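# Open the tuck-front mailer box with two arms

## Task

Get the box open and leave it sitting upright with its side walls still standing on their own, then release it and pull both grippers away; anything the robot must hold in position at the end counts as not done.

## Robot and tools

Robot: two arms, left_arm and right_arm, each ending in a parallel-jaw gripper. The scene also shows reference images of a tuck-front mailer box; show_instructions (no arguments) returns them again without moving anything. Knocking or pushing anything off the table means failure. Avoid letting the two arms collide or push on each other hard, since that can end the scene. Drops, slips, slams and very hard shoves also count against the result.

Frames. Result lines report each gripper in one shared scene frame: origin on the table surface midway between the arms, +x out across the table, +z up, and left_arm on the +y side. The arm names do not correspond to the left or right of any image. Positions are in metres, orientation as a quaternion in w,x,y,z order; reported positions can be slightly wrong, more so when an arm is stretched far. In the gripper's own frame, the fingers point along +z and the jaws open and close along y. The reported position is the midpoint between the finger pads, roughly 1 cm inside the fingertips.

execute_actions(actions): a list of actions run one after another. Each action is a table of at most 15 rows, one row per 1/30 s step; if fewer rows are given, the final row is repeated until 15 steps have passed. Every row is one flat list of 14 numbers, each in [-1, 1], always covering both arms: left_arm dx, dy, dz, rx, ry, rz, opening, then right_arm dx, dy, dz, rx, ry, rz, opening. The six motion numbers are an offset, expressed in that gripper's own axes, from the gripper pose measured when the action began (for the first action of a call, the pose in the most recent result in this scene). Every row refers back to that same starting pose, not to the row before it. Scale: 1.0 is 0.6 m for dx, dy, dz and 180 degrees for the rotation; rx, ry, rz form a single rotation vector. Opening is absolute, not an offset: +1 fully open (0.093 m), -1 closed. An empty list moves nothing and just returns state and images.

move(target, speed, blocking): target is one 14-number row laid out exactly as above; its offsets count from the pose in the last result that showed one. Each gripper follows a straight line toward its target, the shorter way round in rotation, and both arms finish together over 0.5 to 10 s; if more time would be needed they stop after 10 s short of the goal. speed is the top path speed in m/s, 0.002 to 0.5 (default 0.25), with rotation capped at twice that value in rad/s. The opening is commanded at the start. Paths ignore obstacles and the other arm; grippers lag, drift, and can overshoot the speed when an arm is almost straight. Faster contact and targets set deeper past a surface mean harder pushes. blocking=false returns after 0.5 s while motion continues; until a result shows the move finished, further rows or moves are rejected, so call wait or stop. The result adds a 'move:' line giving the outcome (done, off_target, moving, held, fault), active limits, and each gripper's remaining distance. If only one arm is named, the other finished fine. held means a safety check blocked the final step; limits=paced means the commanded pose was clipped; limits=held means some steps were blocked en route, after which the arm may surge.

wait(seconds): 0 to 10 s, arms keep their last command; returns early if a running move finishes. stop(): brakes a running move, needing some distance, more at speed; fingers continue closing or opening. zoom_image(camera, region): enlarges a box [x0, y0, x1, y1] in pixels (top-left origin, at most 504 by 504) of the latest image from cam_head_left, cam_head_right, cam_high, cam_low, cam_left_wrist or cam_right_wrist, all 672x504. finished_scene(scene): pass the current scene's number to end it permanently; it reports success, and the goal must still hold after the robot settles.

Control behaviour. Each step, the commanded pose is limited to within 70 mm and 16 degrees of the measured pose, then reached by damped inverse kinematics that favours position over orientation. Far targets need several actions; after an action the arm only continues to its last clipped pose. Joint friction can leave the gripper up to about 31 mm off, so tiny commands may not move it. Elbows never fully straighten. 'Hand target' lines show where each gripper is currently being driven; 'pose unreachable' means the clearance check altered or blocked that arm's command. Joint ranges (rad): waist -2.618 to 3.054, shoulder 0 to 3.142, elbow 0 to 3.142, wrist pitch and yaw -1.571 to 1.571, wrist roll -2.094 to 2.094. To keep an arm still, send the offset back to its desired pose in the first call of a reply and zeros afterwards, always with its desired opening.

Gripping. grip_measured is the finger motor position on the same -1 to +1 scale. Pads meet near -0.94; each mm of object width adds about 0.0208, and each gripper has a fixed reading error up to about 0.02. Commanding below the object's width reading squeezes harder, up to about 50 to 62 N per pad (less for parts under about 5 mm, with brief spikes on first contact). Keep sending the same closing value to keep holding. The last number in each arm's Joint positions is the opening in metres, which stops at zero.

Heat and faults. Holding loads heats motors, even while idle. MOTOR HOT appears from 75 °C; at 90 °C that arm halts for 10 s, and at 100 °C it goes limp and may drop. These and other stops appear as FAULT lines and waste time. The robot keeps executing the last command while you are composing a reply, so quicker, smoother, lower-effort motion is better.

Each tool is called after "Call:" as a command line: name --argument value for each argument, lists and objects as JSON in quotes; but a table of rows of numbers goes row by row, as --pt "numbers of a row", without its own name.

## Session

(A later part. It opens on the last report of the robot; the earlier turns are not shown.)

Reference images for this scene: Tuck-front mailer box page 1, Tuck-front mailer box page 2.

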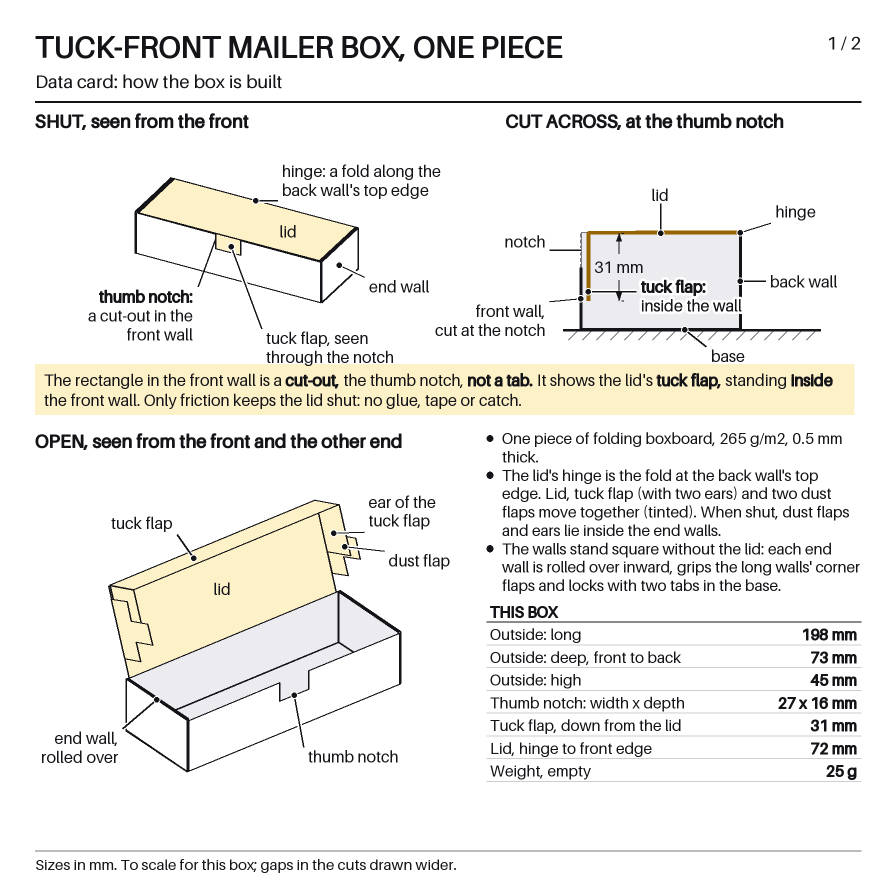

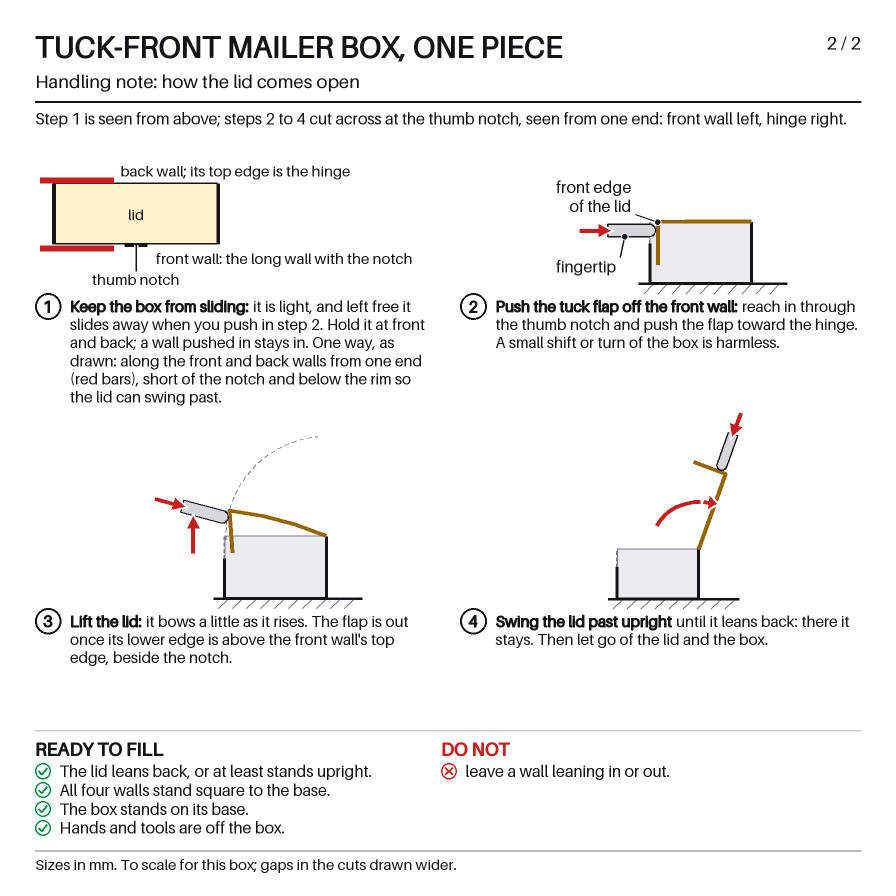

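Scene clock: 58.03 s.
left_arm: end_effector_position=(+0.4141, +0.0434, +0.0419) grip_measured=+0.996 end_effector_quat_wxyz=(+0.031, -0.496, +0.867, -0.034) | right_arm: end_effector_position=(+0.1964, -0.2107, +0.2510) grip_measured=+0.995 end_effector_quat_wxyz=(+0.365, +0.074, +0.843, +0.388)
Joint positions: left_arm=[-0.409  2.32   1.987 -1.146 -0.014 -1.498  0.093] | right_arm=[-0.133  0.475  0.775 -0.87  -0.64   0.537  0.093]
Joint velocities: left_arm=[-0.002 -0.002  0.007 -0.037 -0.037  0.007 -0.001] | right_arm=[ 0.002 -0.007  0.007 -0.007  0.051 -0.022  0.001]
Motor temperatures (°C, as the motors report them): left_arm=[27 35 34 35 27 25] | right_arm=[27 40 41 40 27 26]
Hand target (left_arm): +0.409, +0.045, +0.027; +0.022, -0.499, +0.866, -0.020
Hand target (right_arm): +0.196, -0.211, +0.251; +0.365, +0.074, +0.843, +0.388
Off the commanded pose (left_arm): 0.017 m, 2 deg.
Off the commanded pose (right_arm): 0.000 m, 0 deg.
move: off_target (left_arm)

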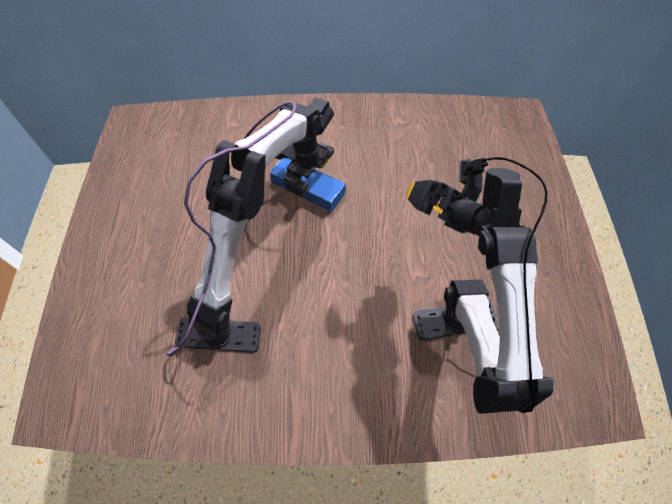

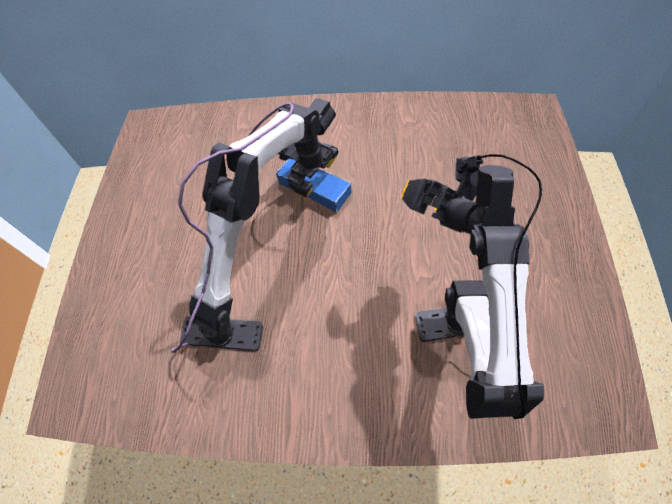

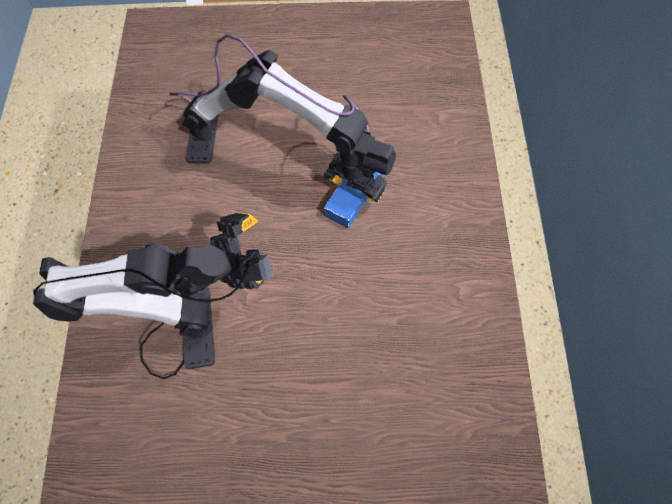

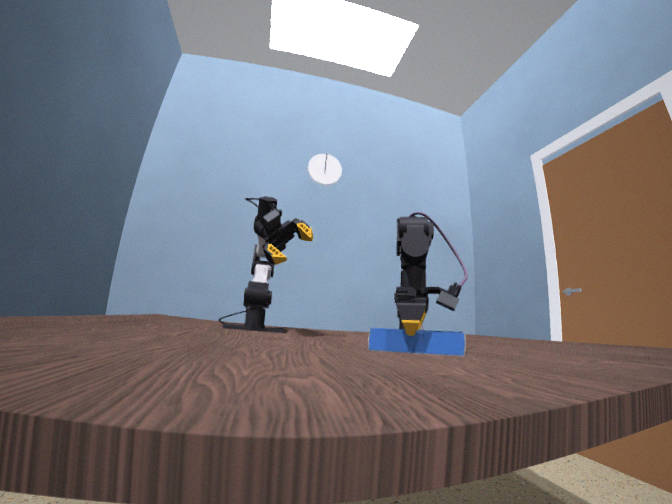

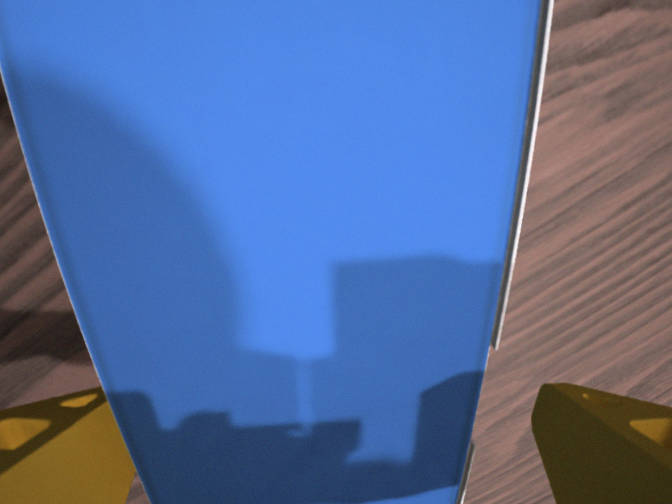

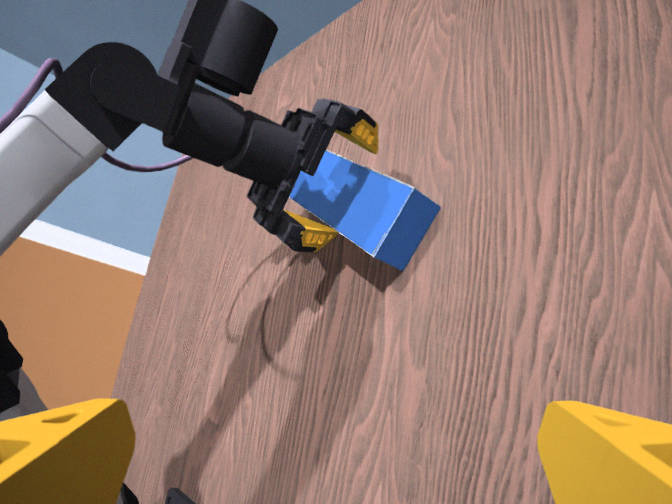

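Call:
move --target '[0,0.02,0.045,0,0,0,1,0,0,0,0,0,0,1]' --speed 0.04

Call:
execute_actions --actions '[[[0,0,0,0,0,0,0.64,0,0,0,0,0,0,1]],[[0,0,0,0,0,0,0.57,0,0,0,0,0,0,1]]]'

Call:
move --target '[0,0,0,0,0,0.47,0.57,0,0,0,0,0,0,1]' --speed 0.2

Call:
execute_actions --actions '[[[0,0,0,0,0,0,1,0,0,0,0,0,0,1]]]'

Call:
move --target '[0,0,-0.12,0,0,0,1,0,0,0,0,0,0,1]' --speed 0.1

Scene clock: 63.53 s.
left_arm: end_effector_position=(+0.4106, +0.0452, +0.0141) grip_measured=+0.996 end_effector_quat_wxyz=(+0.032, -0.496, +0.867, -0.035) | right_arm: end_effector_position=(+0.1964, -0.2107, +0.2510) grip_measured=+0.995 end_effector_quat_wxyz=(+0.365, +0.074, +0.843, +0.388)
Joint positions: left_arm=[-0.409  2.318  1.87  -1.029 -0.014 -1.498  0.093] | right_arm=[-0.133  0.475  0.775 -0.87  -0.64   0.537  0.093]
Joint velocities: left_arm=[ 0.002 -0.007  0.002 -0.066 -0.007  0.007 -0.   ] | right_arm=[-0.007 -0.017 -0.002 -0.051 -0.095 -0.051  0.001]
Motor temperatures (°C, as the motors report them): left_arm=[27 36 34 35 27 25] | right_arm=[27 40 41 40 27 26]
Hand target (left_arm): +0.406, +0.049, +0.014; +0.031, -0.496, +0.867, -0.034
Hand target (right_arm): +0.196, -0.211, +0.251; +0.365, +0.074, +0.843, +0.388
Off the commanded pose (left_arm): 0.006 m, 0 deg.
Off the commanded pose (right_arm): 0.000 m, 0 deg.
move: done

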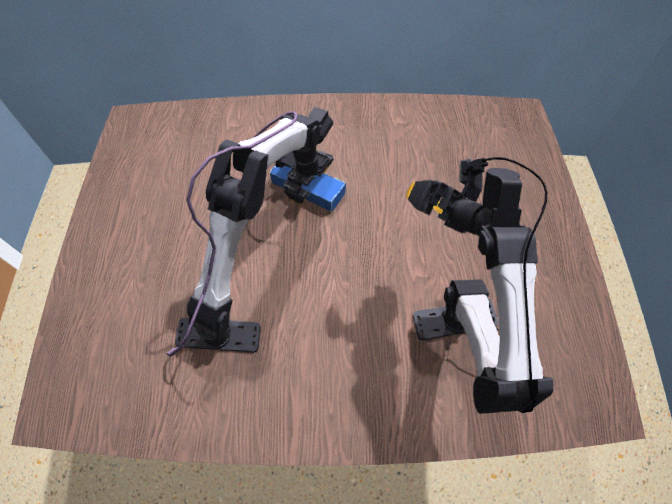

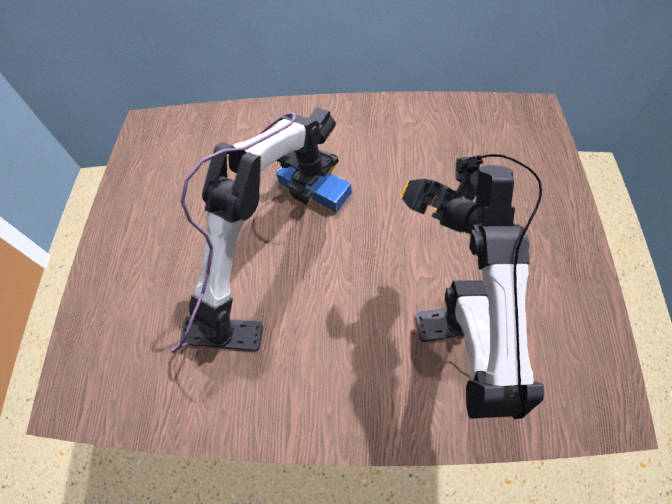

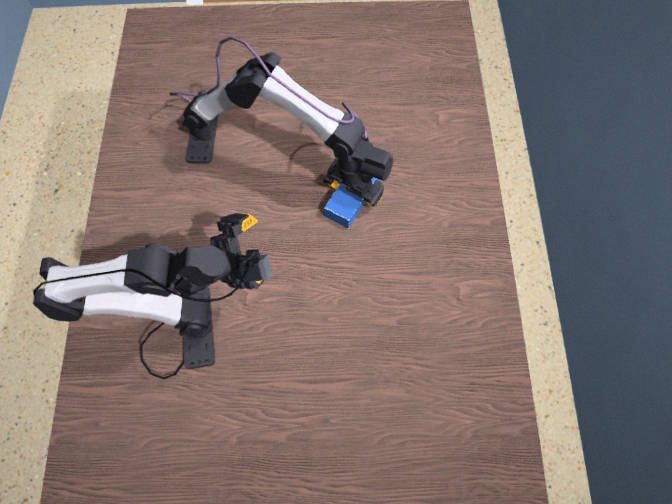

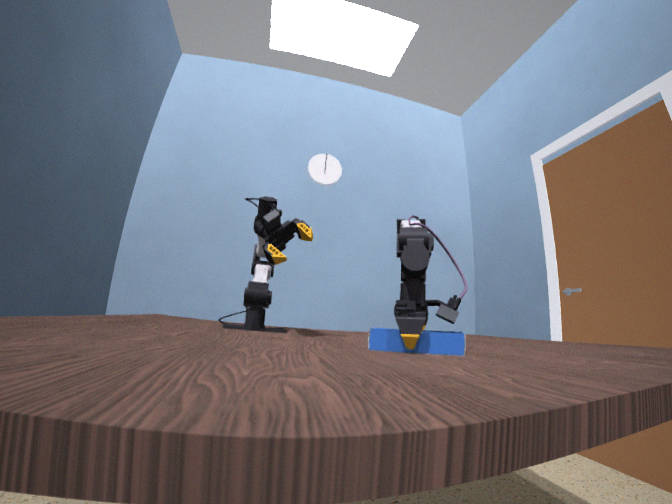

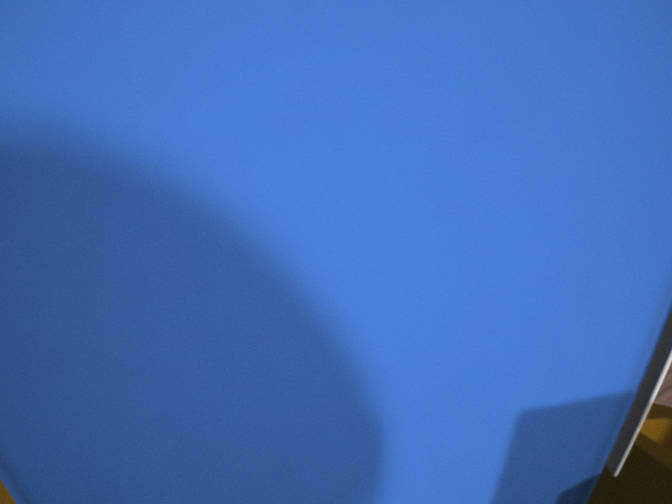

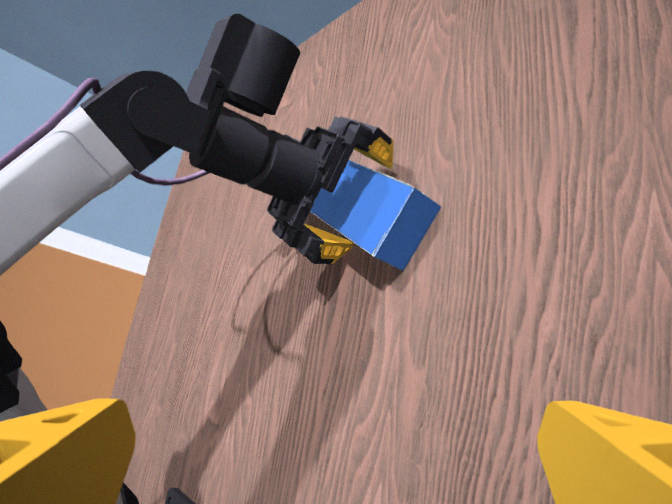

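Scene clock: 64.53 s.
left_arm: end_effector_position=(+0.4107, +0.0451, +0.0141) grip_measured=+0.575 end_effector_quat_wxyz=(+0.032, -0.496, +0.867, -0.036) | right_arm: end_effector_position=(+0.1964, -0.2107, +0.2510) grip_measured=+0.995 end_effector_quat_wxyz=(+0.365, +0.074, +0.843, +0.388)
Joint positions: left_arm=[-0.409  2.318  1.87  -1.028 -0.014 -1.498  0.073] | right_arm=[-0.133  0.475  0.775 -0.87  -0.64   0.537  0.093]
Joint velocities: left_arm=[-0.012  0.017 -0.012 -0.051 -0.037  0.066 -0.   ] | right_arm=[ 0.007 -0.002 -0.007  0.022 -0.037 -0.007 -0.001]
Motor temperatures (°C, as the motors report them): left_arm=[27 36 34 35 27 25] | right_arm=[27 40 41 40 27 26]
Hand target (left_arm): +0.411, +0.045, +0.014; +0.032, -0.496, +0.867, -0.036
Hand target (right_arm): +0.196, -0.211, +0.251; +0.365, +0.074, +0.843, +0.388
Off the commanded pose (left_arm): 0.000 m, 0 deg.
Off the commanded pose (right_arm): 0.000 m, 0 deg.

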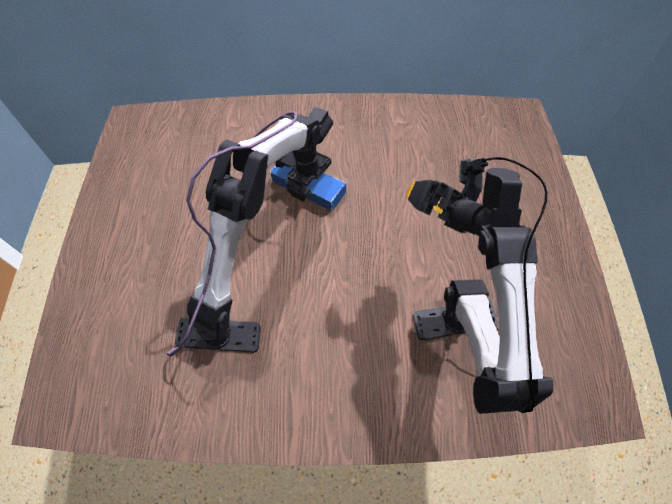

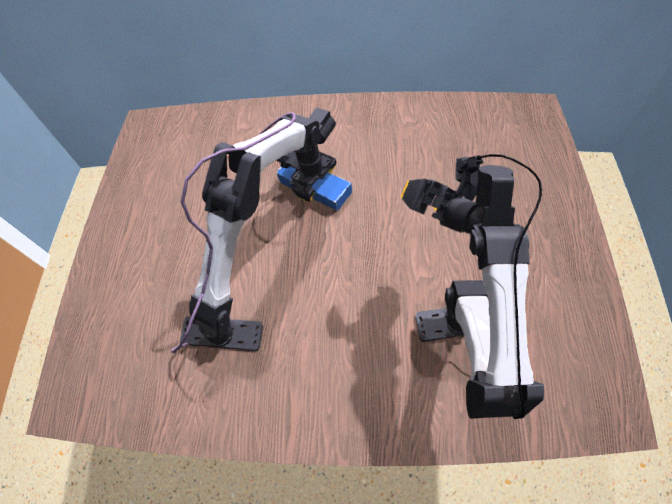

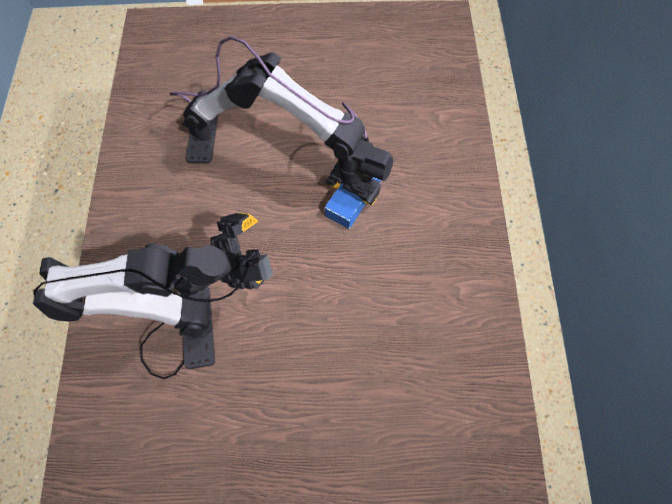

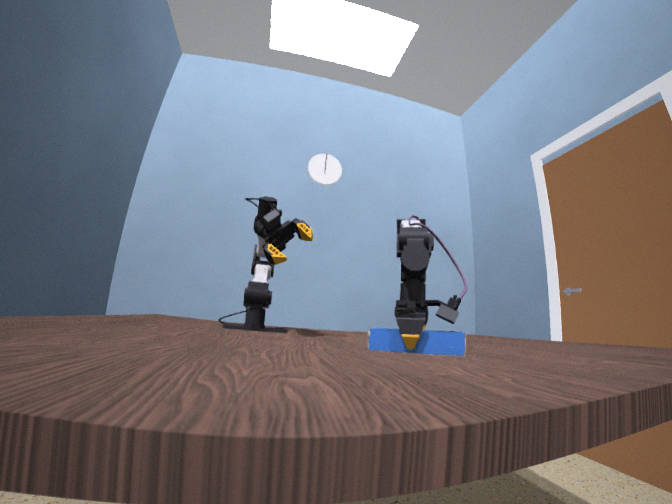

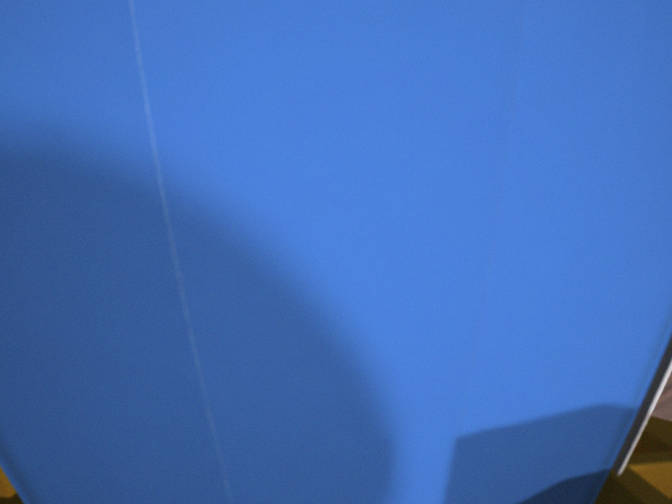

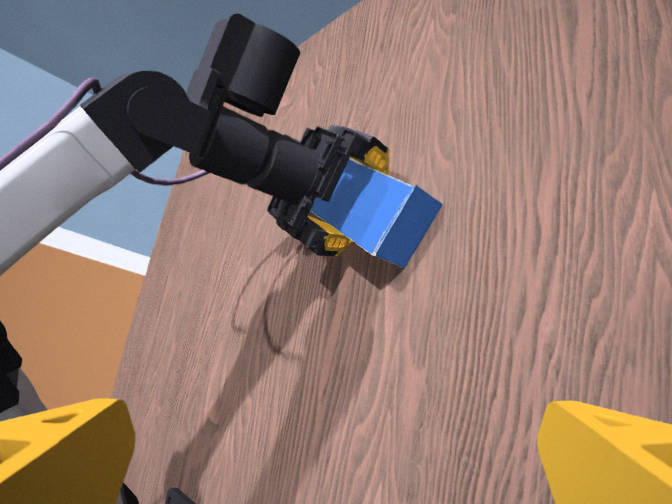

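Scene clock: 68.77 s.
left_arm: end_effector_position=(+0.4107, +0.0451, +0.0141) grip_measured=+0.573 end_effector_quat_wxyz=(+0.048, +0.211, +0.976, -0.005) | right_arm: end_effector_position=(+0.1964, -0.2107, +0.2510) grip_measured=+0.995 end_effector_quat_wxyz=(+0.365, +0.074, +0.843, +0.388)
Joint positions: left_arm=[-0.409  2.318  1.87  -1.028 -0.014 -0.034  0.073] | right_arm=[-0.133  0.475  0.775 -0.87  -0.64   0.537  0.093]
Joint velocities: left_arm=[-0.002  0.007  0.022 -0.007 -0.022  0.037 -0.   ] | right_arm=[ 0.017  0.012  0.007 -0.066 -0.037  0.022 -0.   ]
Motor temperatures (°C, as the motors report them): left_arm=[27 37 34 34 27 25] | right_arm=[27 39 41 40 27 26]
Hand target (left_arm): +0.411, +0.045, +0.014; +0.048, +0.217, +0.975, -0.004
Hand target (right_arm): +0.196, -0.211, +0.251; +0.365, +0.074, +0.843, +0.388
Off the commanded pose (left_arm): 0.000 m, 1 deg.
Off the commanded pose (right_arm): 0.000 m, 0 deg.
move: done

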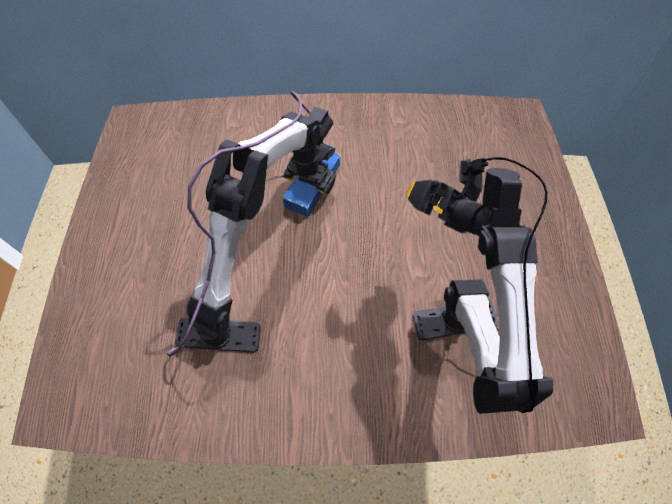

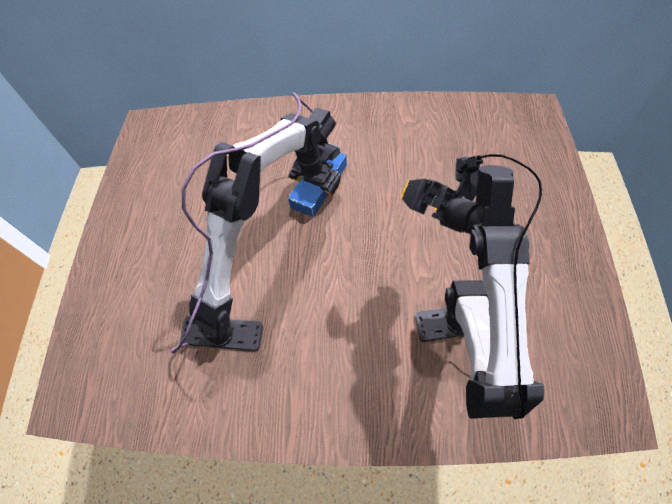

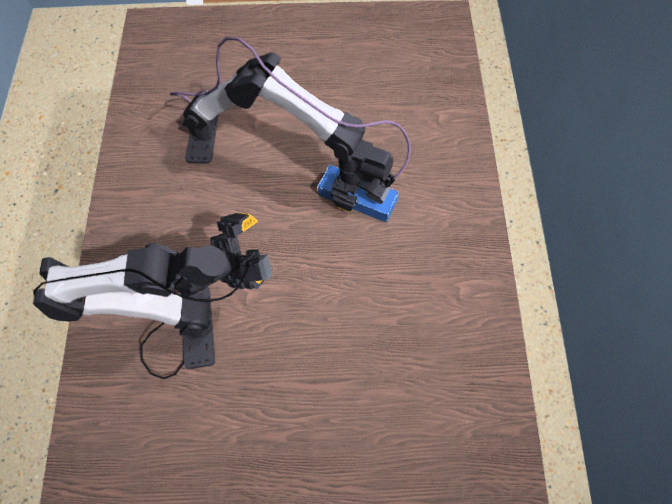

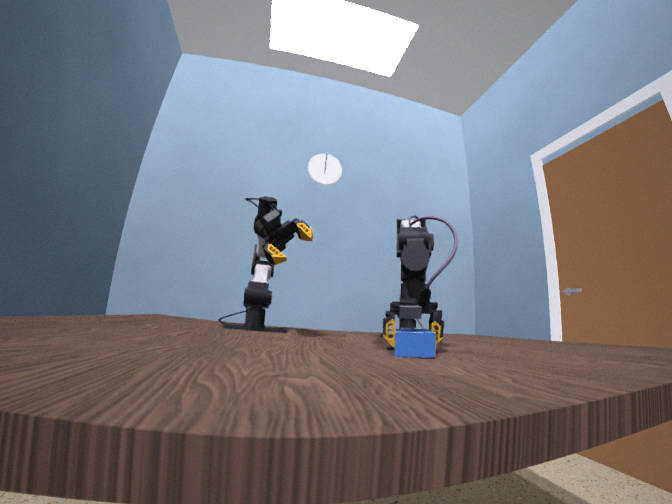

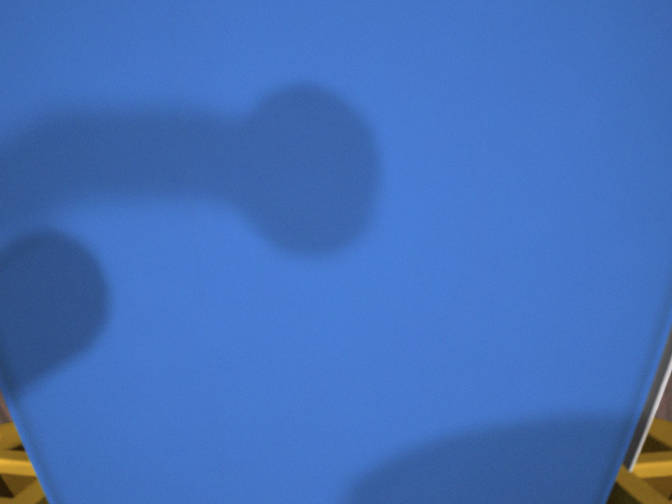

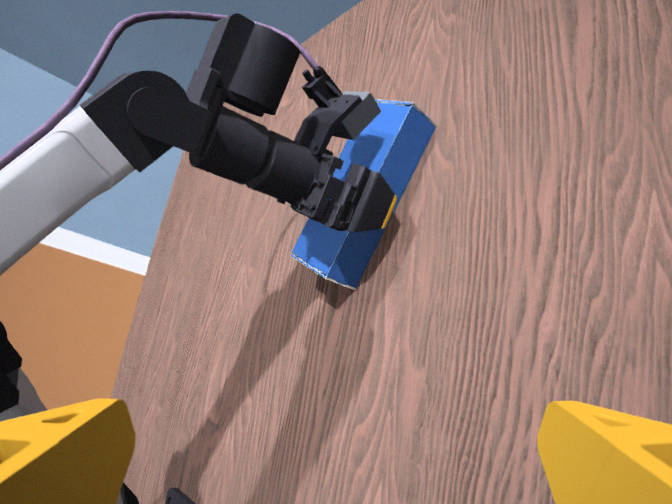

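Scene clock: 69.27 s.
left_arm: end_effector_position=(+0.4107, +0.0451, +0.0141) grip_measured=+0.995 end_effector_quat_wxyz=(+0.048, +0.211, +0.976, -0.005) | right_arm: end_effector_position=(+0.1964, -0.2107, +0.2510) grip_measured=+0.995 end_effector_quat_wxyz=(+0.365, +0.074, +0.843, +0.388)
Joint positions: left_arm=[-0.409  2.318  1.87  -1.028 -0.014 -0.033  0.093] | right_arm=[-0.133  0.475  0.775 -0.87  -0.64   0.537  0.093]
Joint velocities: left_arm=[-0.017 -0.002 -0.007 -0.037  0.022  0.007  0.   ] | right_arm=[ 0.017  0.007 -0.027 -0.051 -0.022 -0.066 -0.001]
Motor temperatures (°C, as the motors report them): left_arm=[27 37 34 34 27 25] | right_arm=[27 39 41 40 27 26]
Hand target (left_arm): +0.411, +0.045, +0.014; +0.048, +0.211, +0.976, -0.005
Hand target (right_arm): +0.196, -0.211, +0.251; +0.365, +0.074, +0.843, +0.388
Off the commanded pose (left_arm): 0.000 m, 0 deg.
Off the commanded pose (right_arm): 0.000 m, 0 deg.

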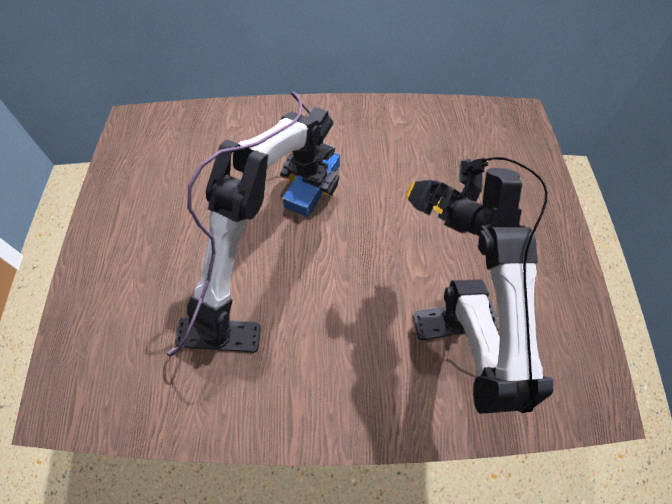

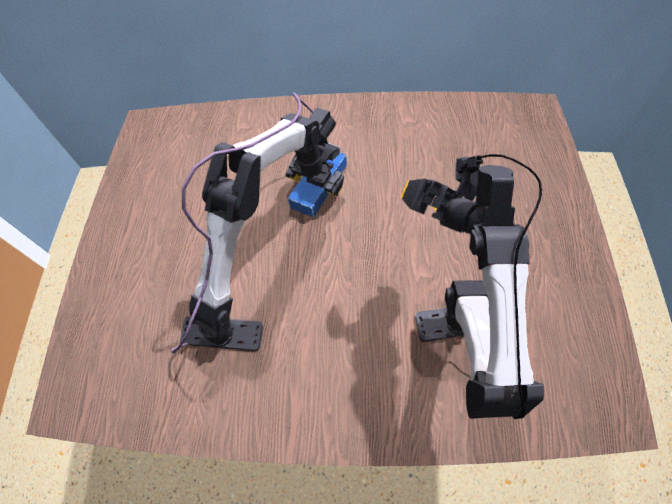

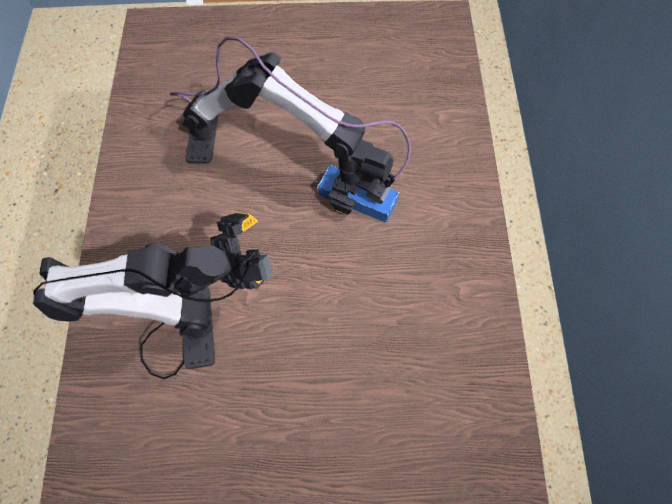

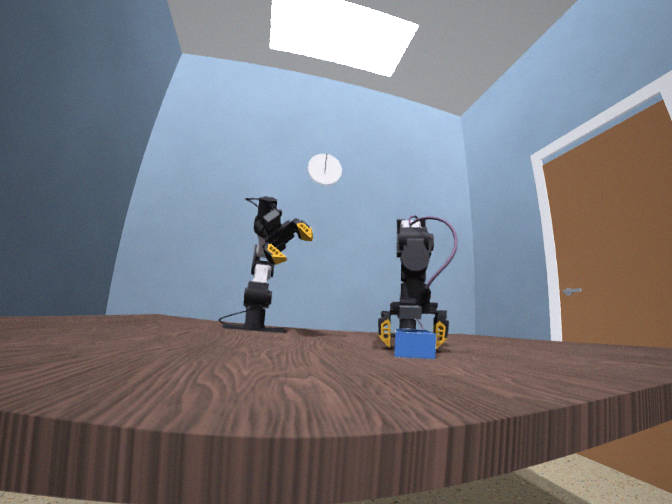

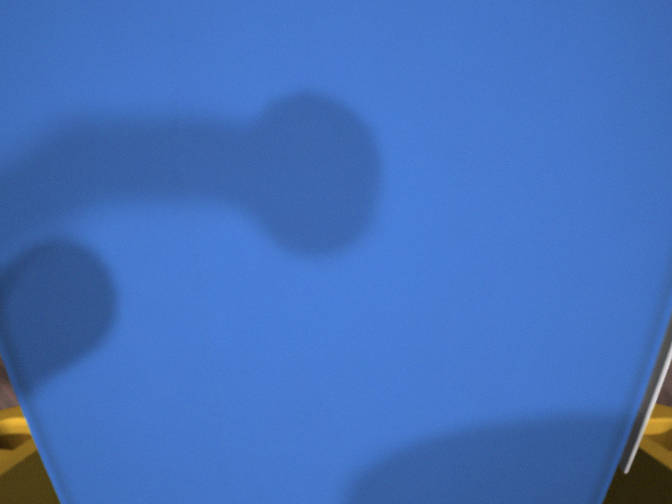

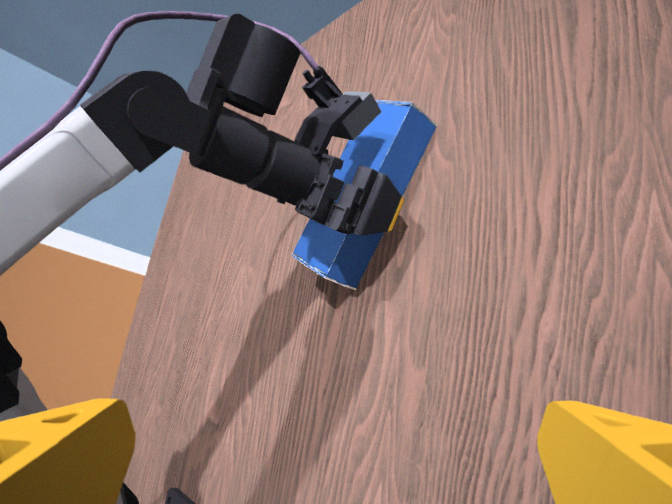

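Scene clock: 70.57 s.
left_arm: end_effector_position=(+0.4009, +0.0500, +0.0720) grip_measured=+0.995 end_effector_quat_wxyz=(+0.034, +0.211, +0.977, -0.001) | right_arm: end_effector_position=(+0.1964, -0.2107, +0.2510) grip_measured=+0.995 end_effector_quat_wxyz=(+0.365, +0.074, +0.843, +0.388)
Joint positions: left_arm=[-0.409  2.271  2.026 -1.26  -0.014 -0.033  0.093] | right_arm=[-0.133  0.475  0.775 -0.87  -0.64   0.537  0.093]
Joint velocities: left_arm=[-0.012  0.007 -0.017  0.037 -0.037 -0.066 -0.001] | right_arm=[ 0.002  0.007  0.012  0.007 -0.081 -0.007 -0.002]
Motor temperatures (°C, as the motors report them): left_arm=[27 38 34 34 27 25] | right_arm=[27 39 41 40 27 26]
Hand target (left_arm): +0.404, +0.048, +0.086; +0.048, +0.211, +0.976, -0.005
Hand target (right_arm): +0.196, -0.211, +0.251; +0.365, +0.074, +0.843, +0.388
Off the commanded pose (left_arm): 0.014 m, 2 deg.
Off the commanded pose (right_arm): 0.000 m, 0 deg.
move: off_target (left_arm)

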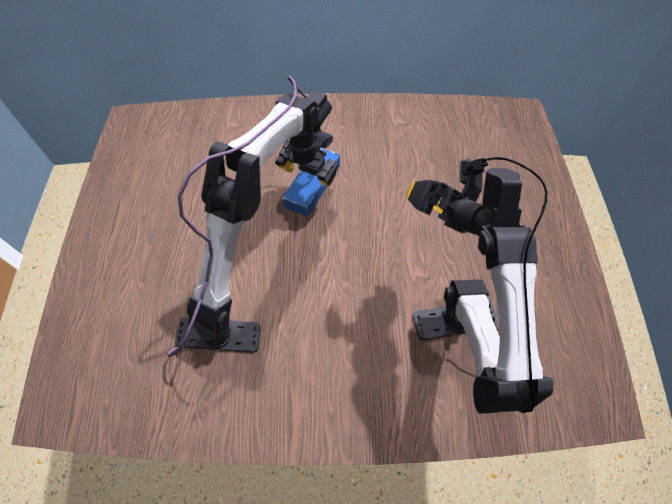

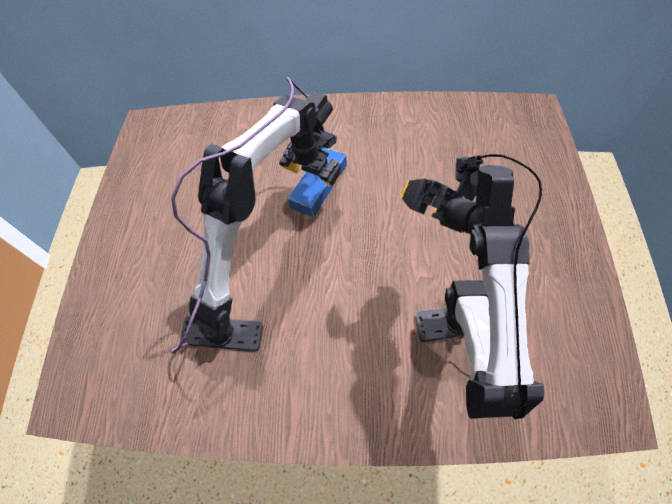

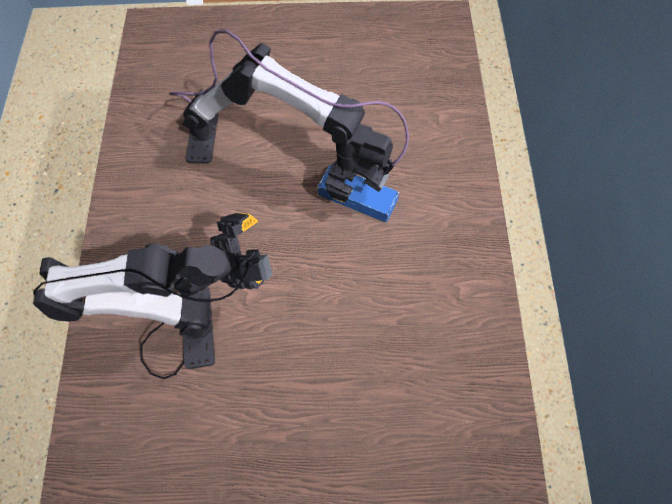

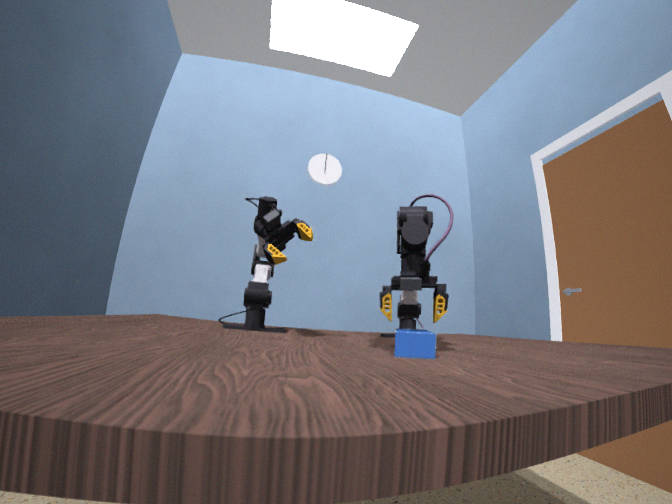

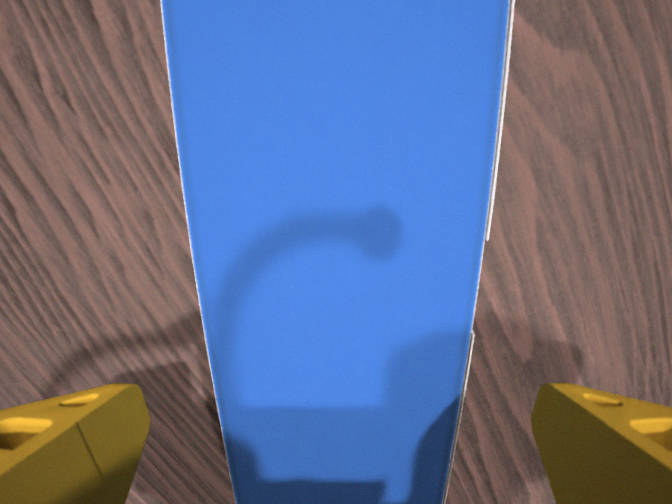

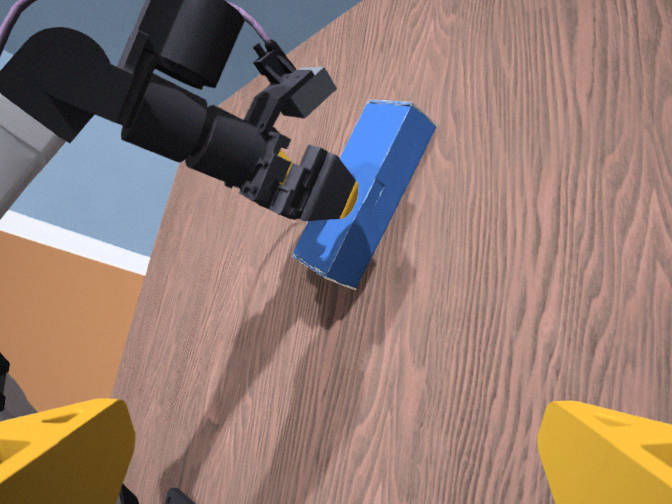

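Call:
execute_actions --actions '[]'

Scene clock: 81.13 s.
left_arm: end_effector_position=(+0.4005, +0.0502, +0.0720) grip_measured=+0.995 end_effector_quat_wxyz=(+0.033, +0.211, +0.977, -0.001) | right_arm: end_effector_position=(+0.1964, -0.2107, +0.2510) grip_measured=+0.995 end_effector_quat_wxyz=(+0.365, +0.074, +0.843, +0.388)
Joint positions: left_arm=[-0.409  2.271  2.026 -1.261 -0.014 -0.033  0.093] | right_arm=[-0.133  0.475  0.775 -0.87  -0.64   0.537  0.093]
Joint velocities: left_arm=[-0.007 -0.002  0.022 -0.022 -0.037  0.022  0.   ] | right_arm=[-0.002  0.012 -0.017 -0.022  0.037  0.007  0.001]
Motor temperatures (°C, as the motors report them): left_arm=[27 41 35 34 27 25] | right_arm=[27 39 41 40 27 26]
Hand target (left_arm): +0.404, +0.048, +0.086; +0.048, +0.211, +0.976, -0.005
Hand target (right_arm): +0.196, -0.211, +0.251; +0.365, +0.074, +0.843, +0.388
Off the commanded pose (left_arm): 0.015 m, 2 deg.
Off the commanded pose (right_arm): 0.000 m, 0 deg.

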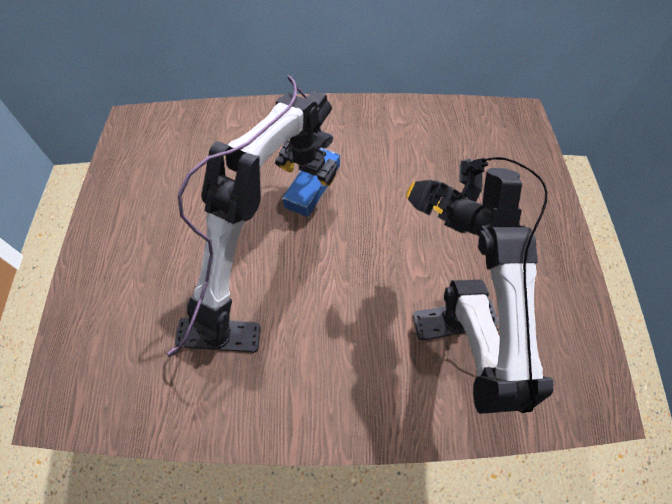

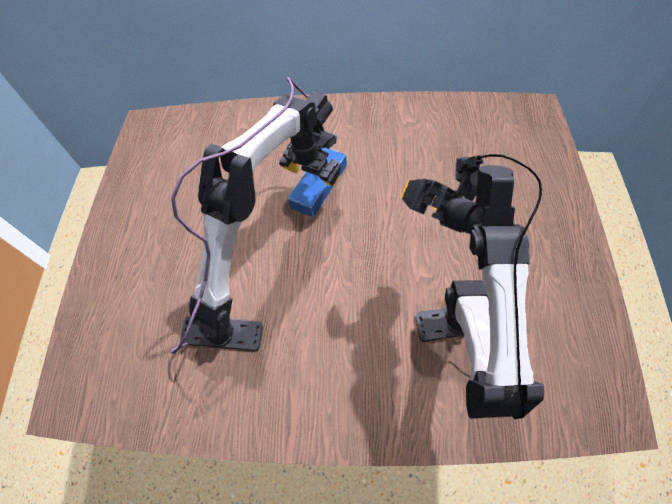

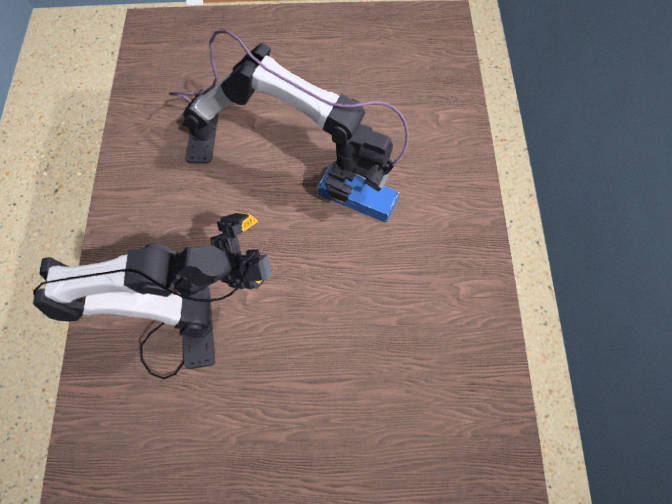

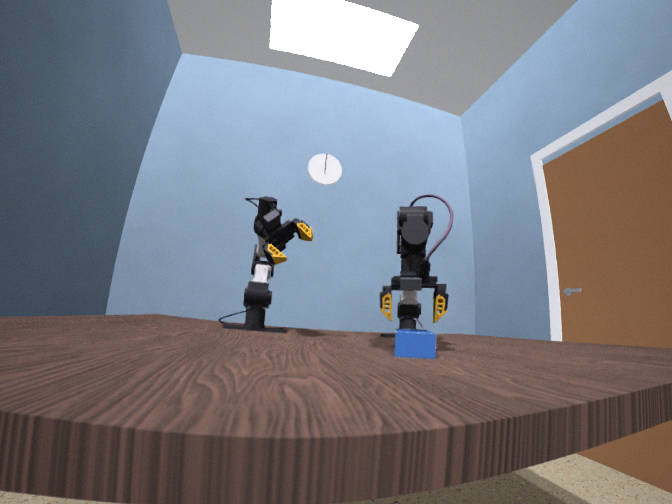

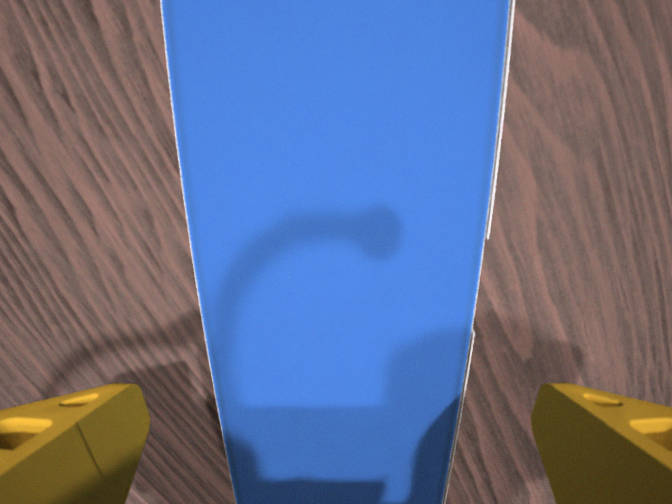

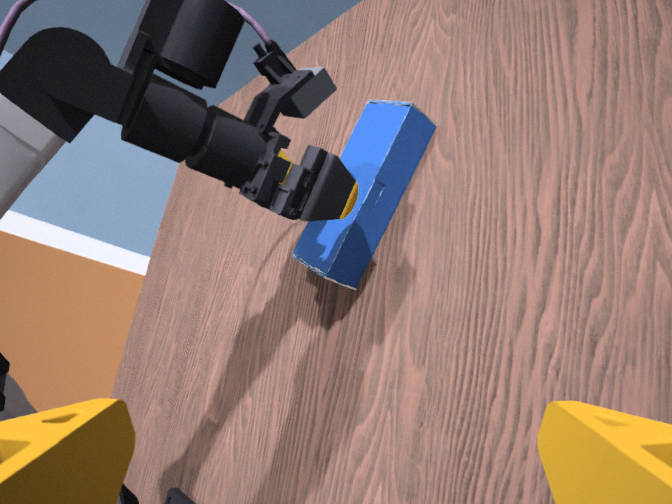

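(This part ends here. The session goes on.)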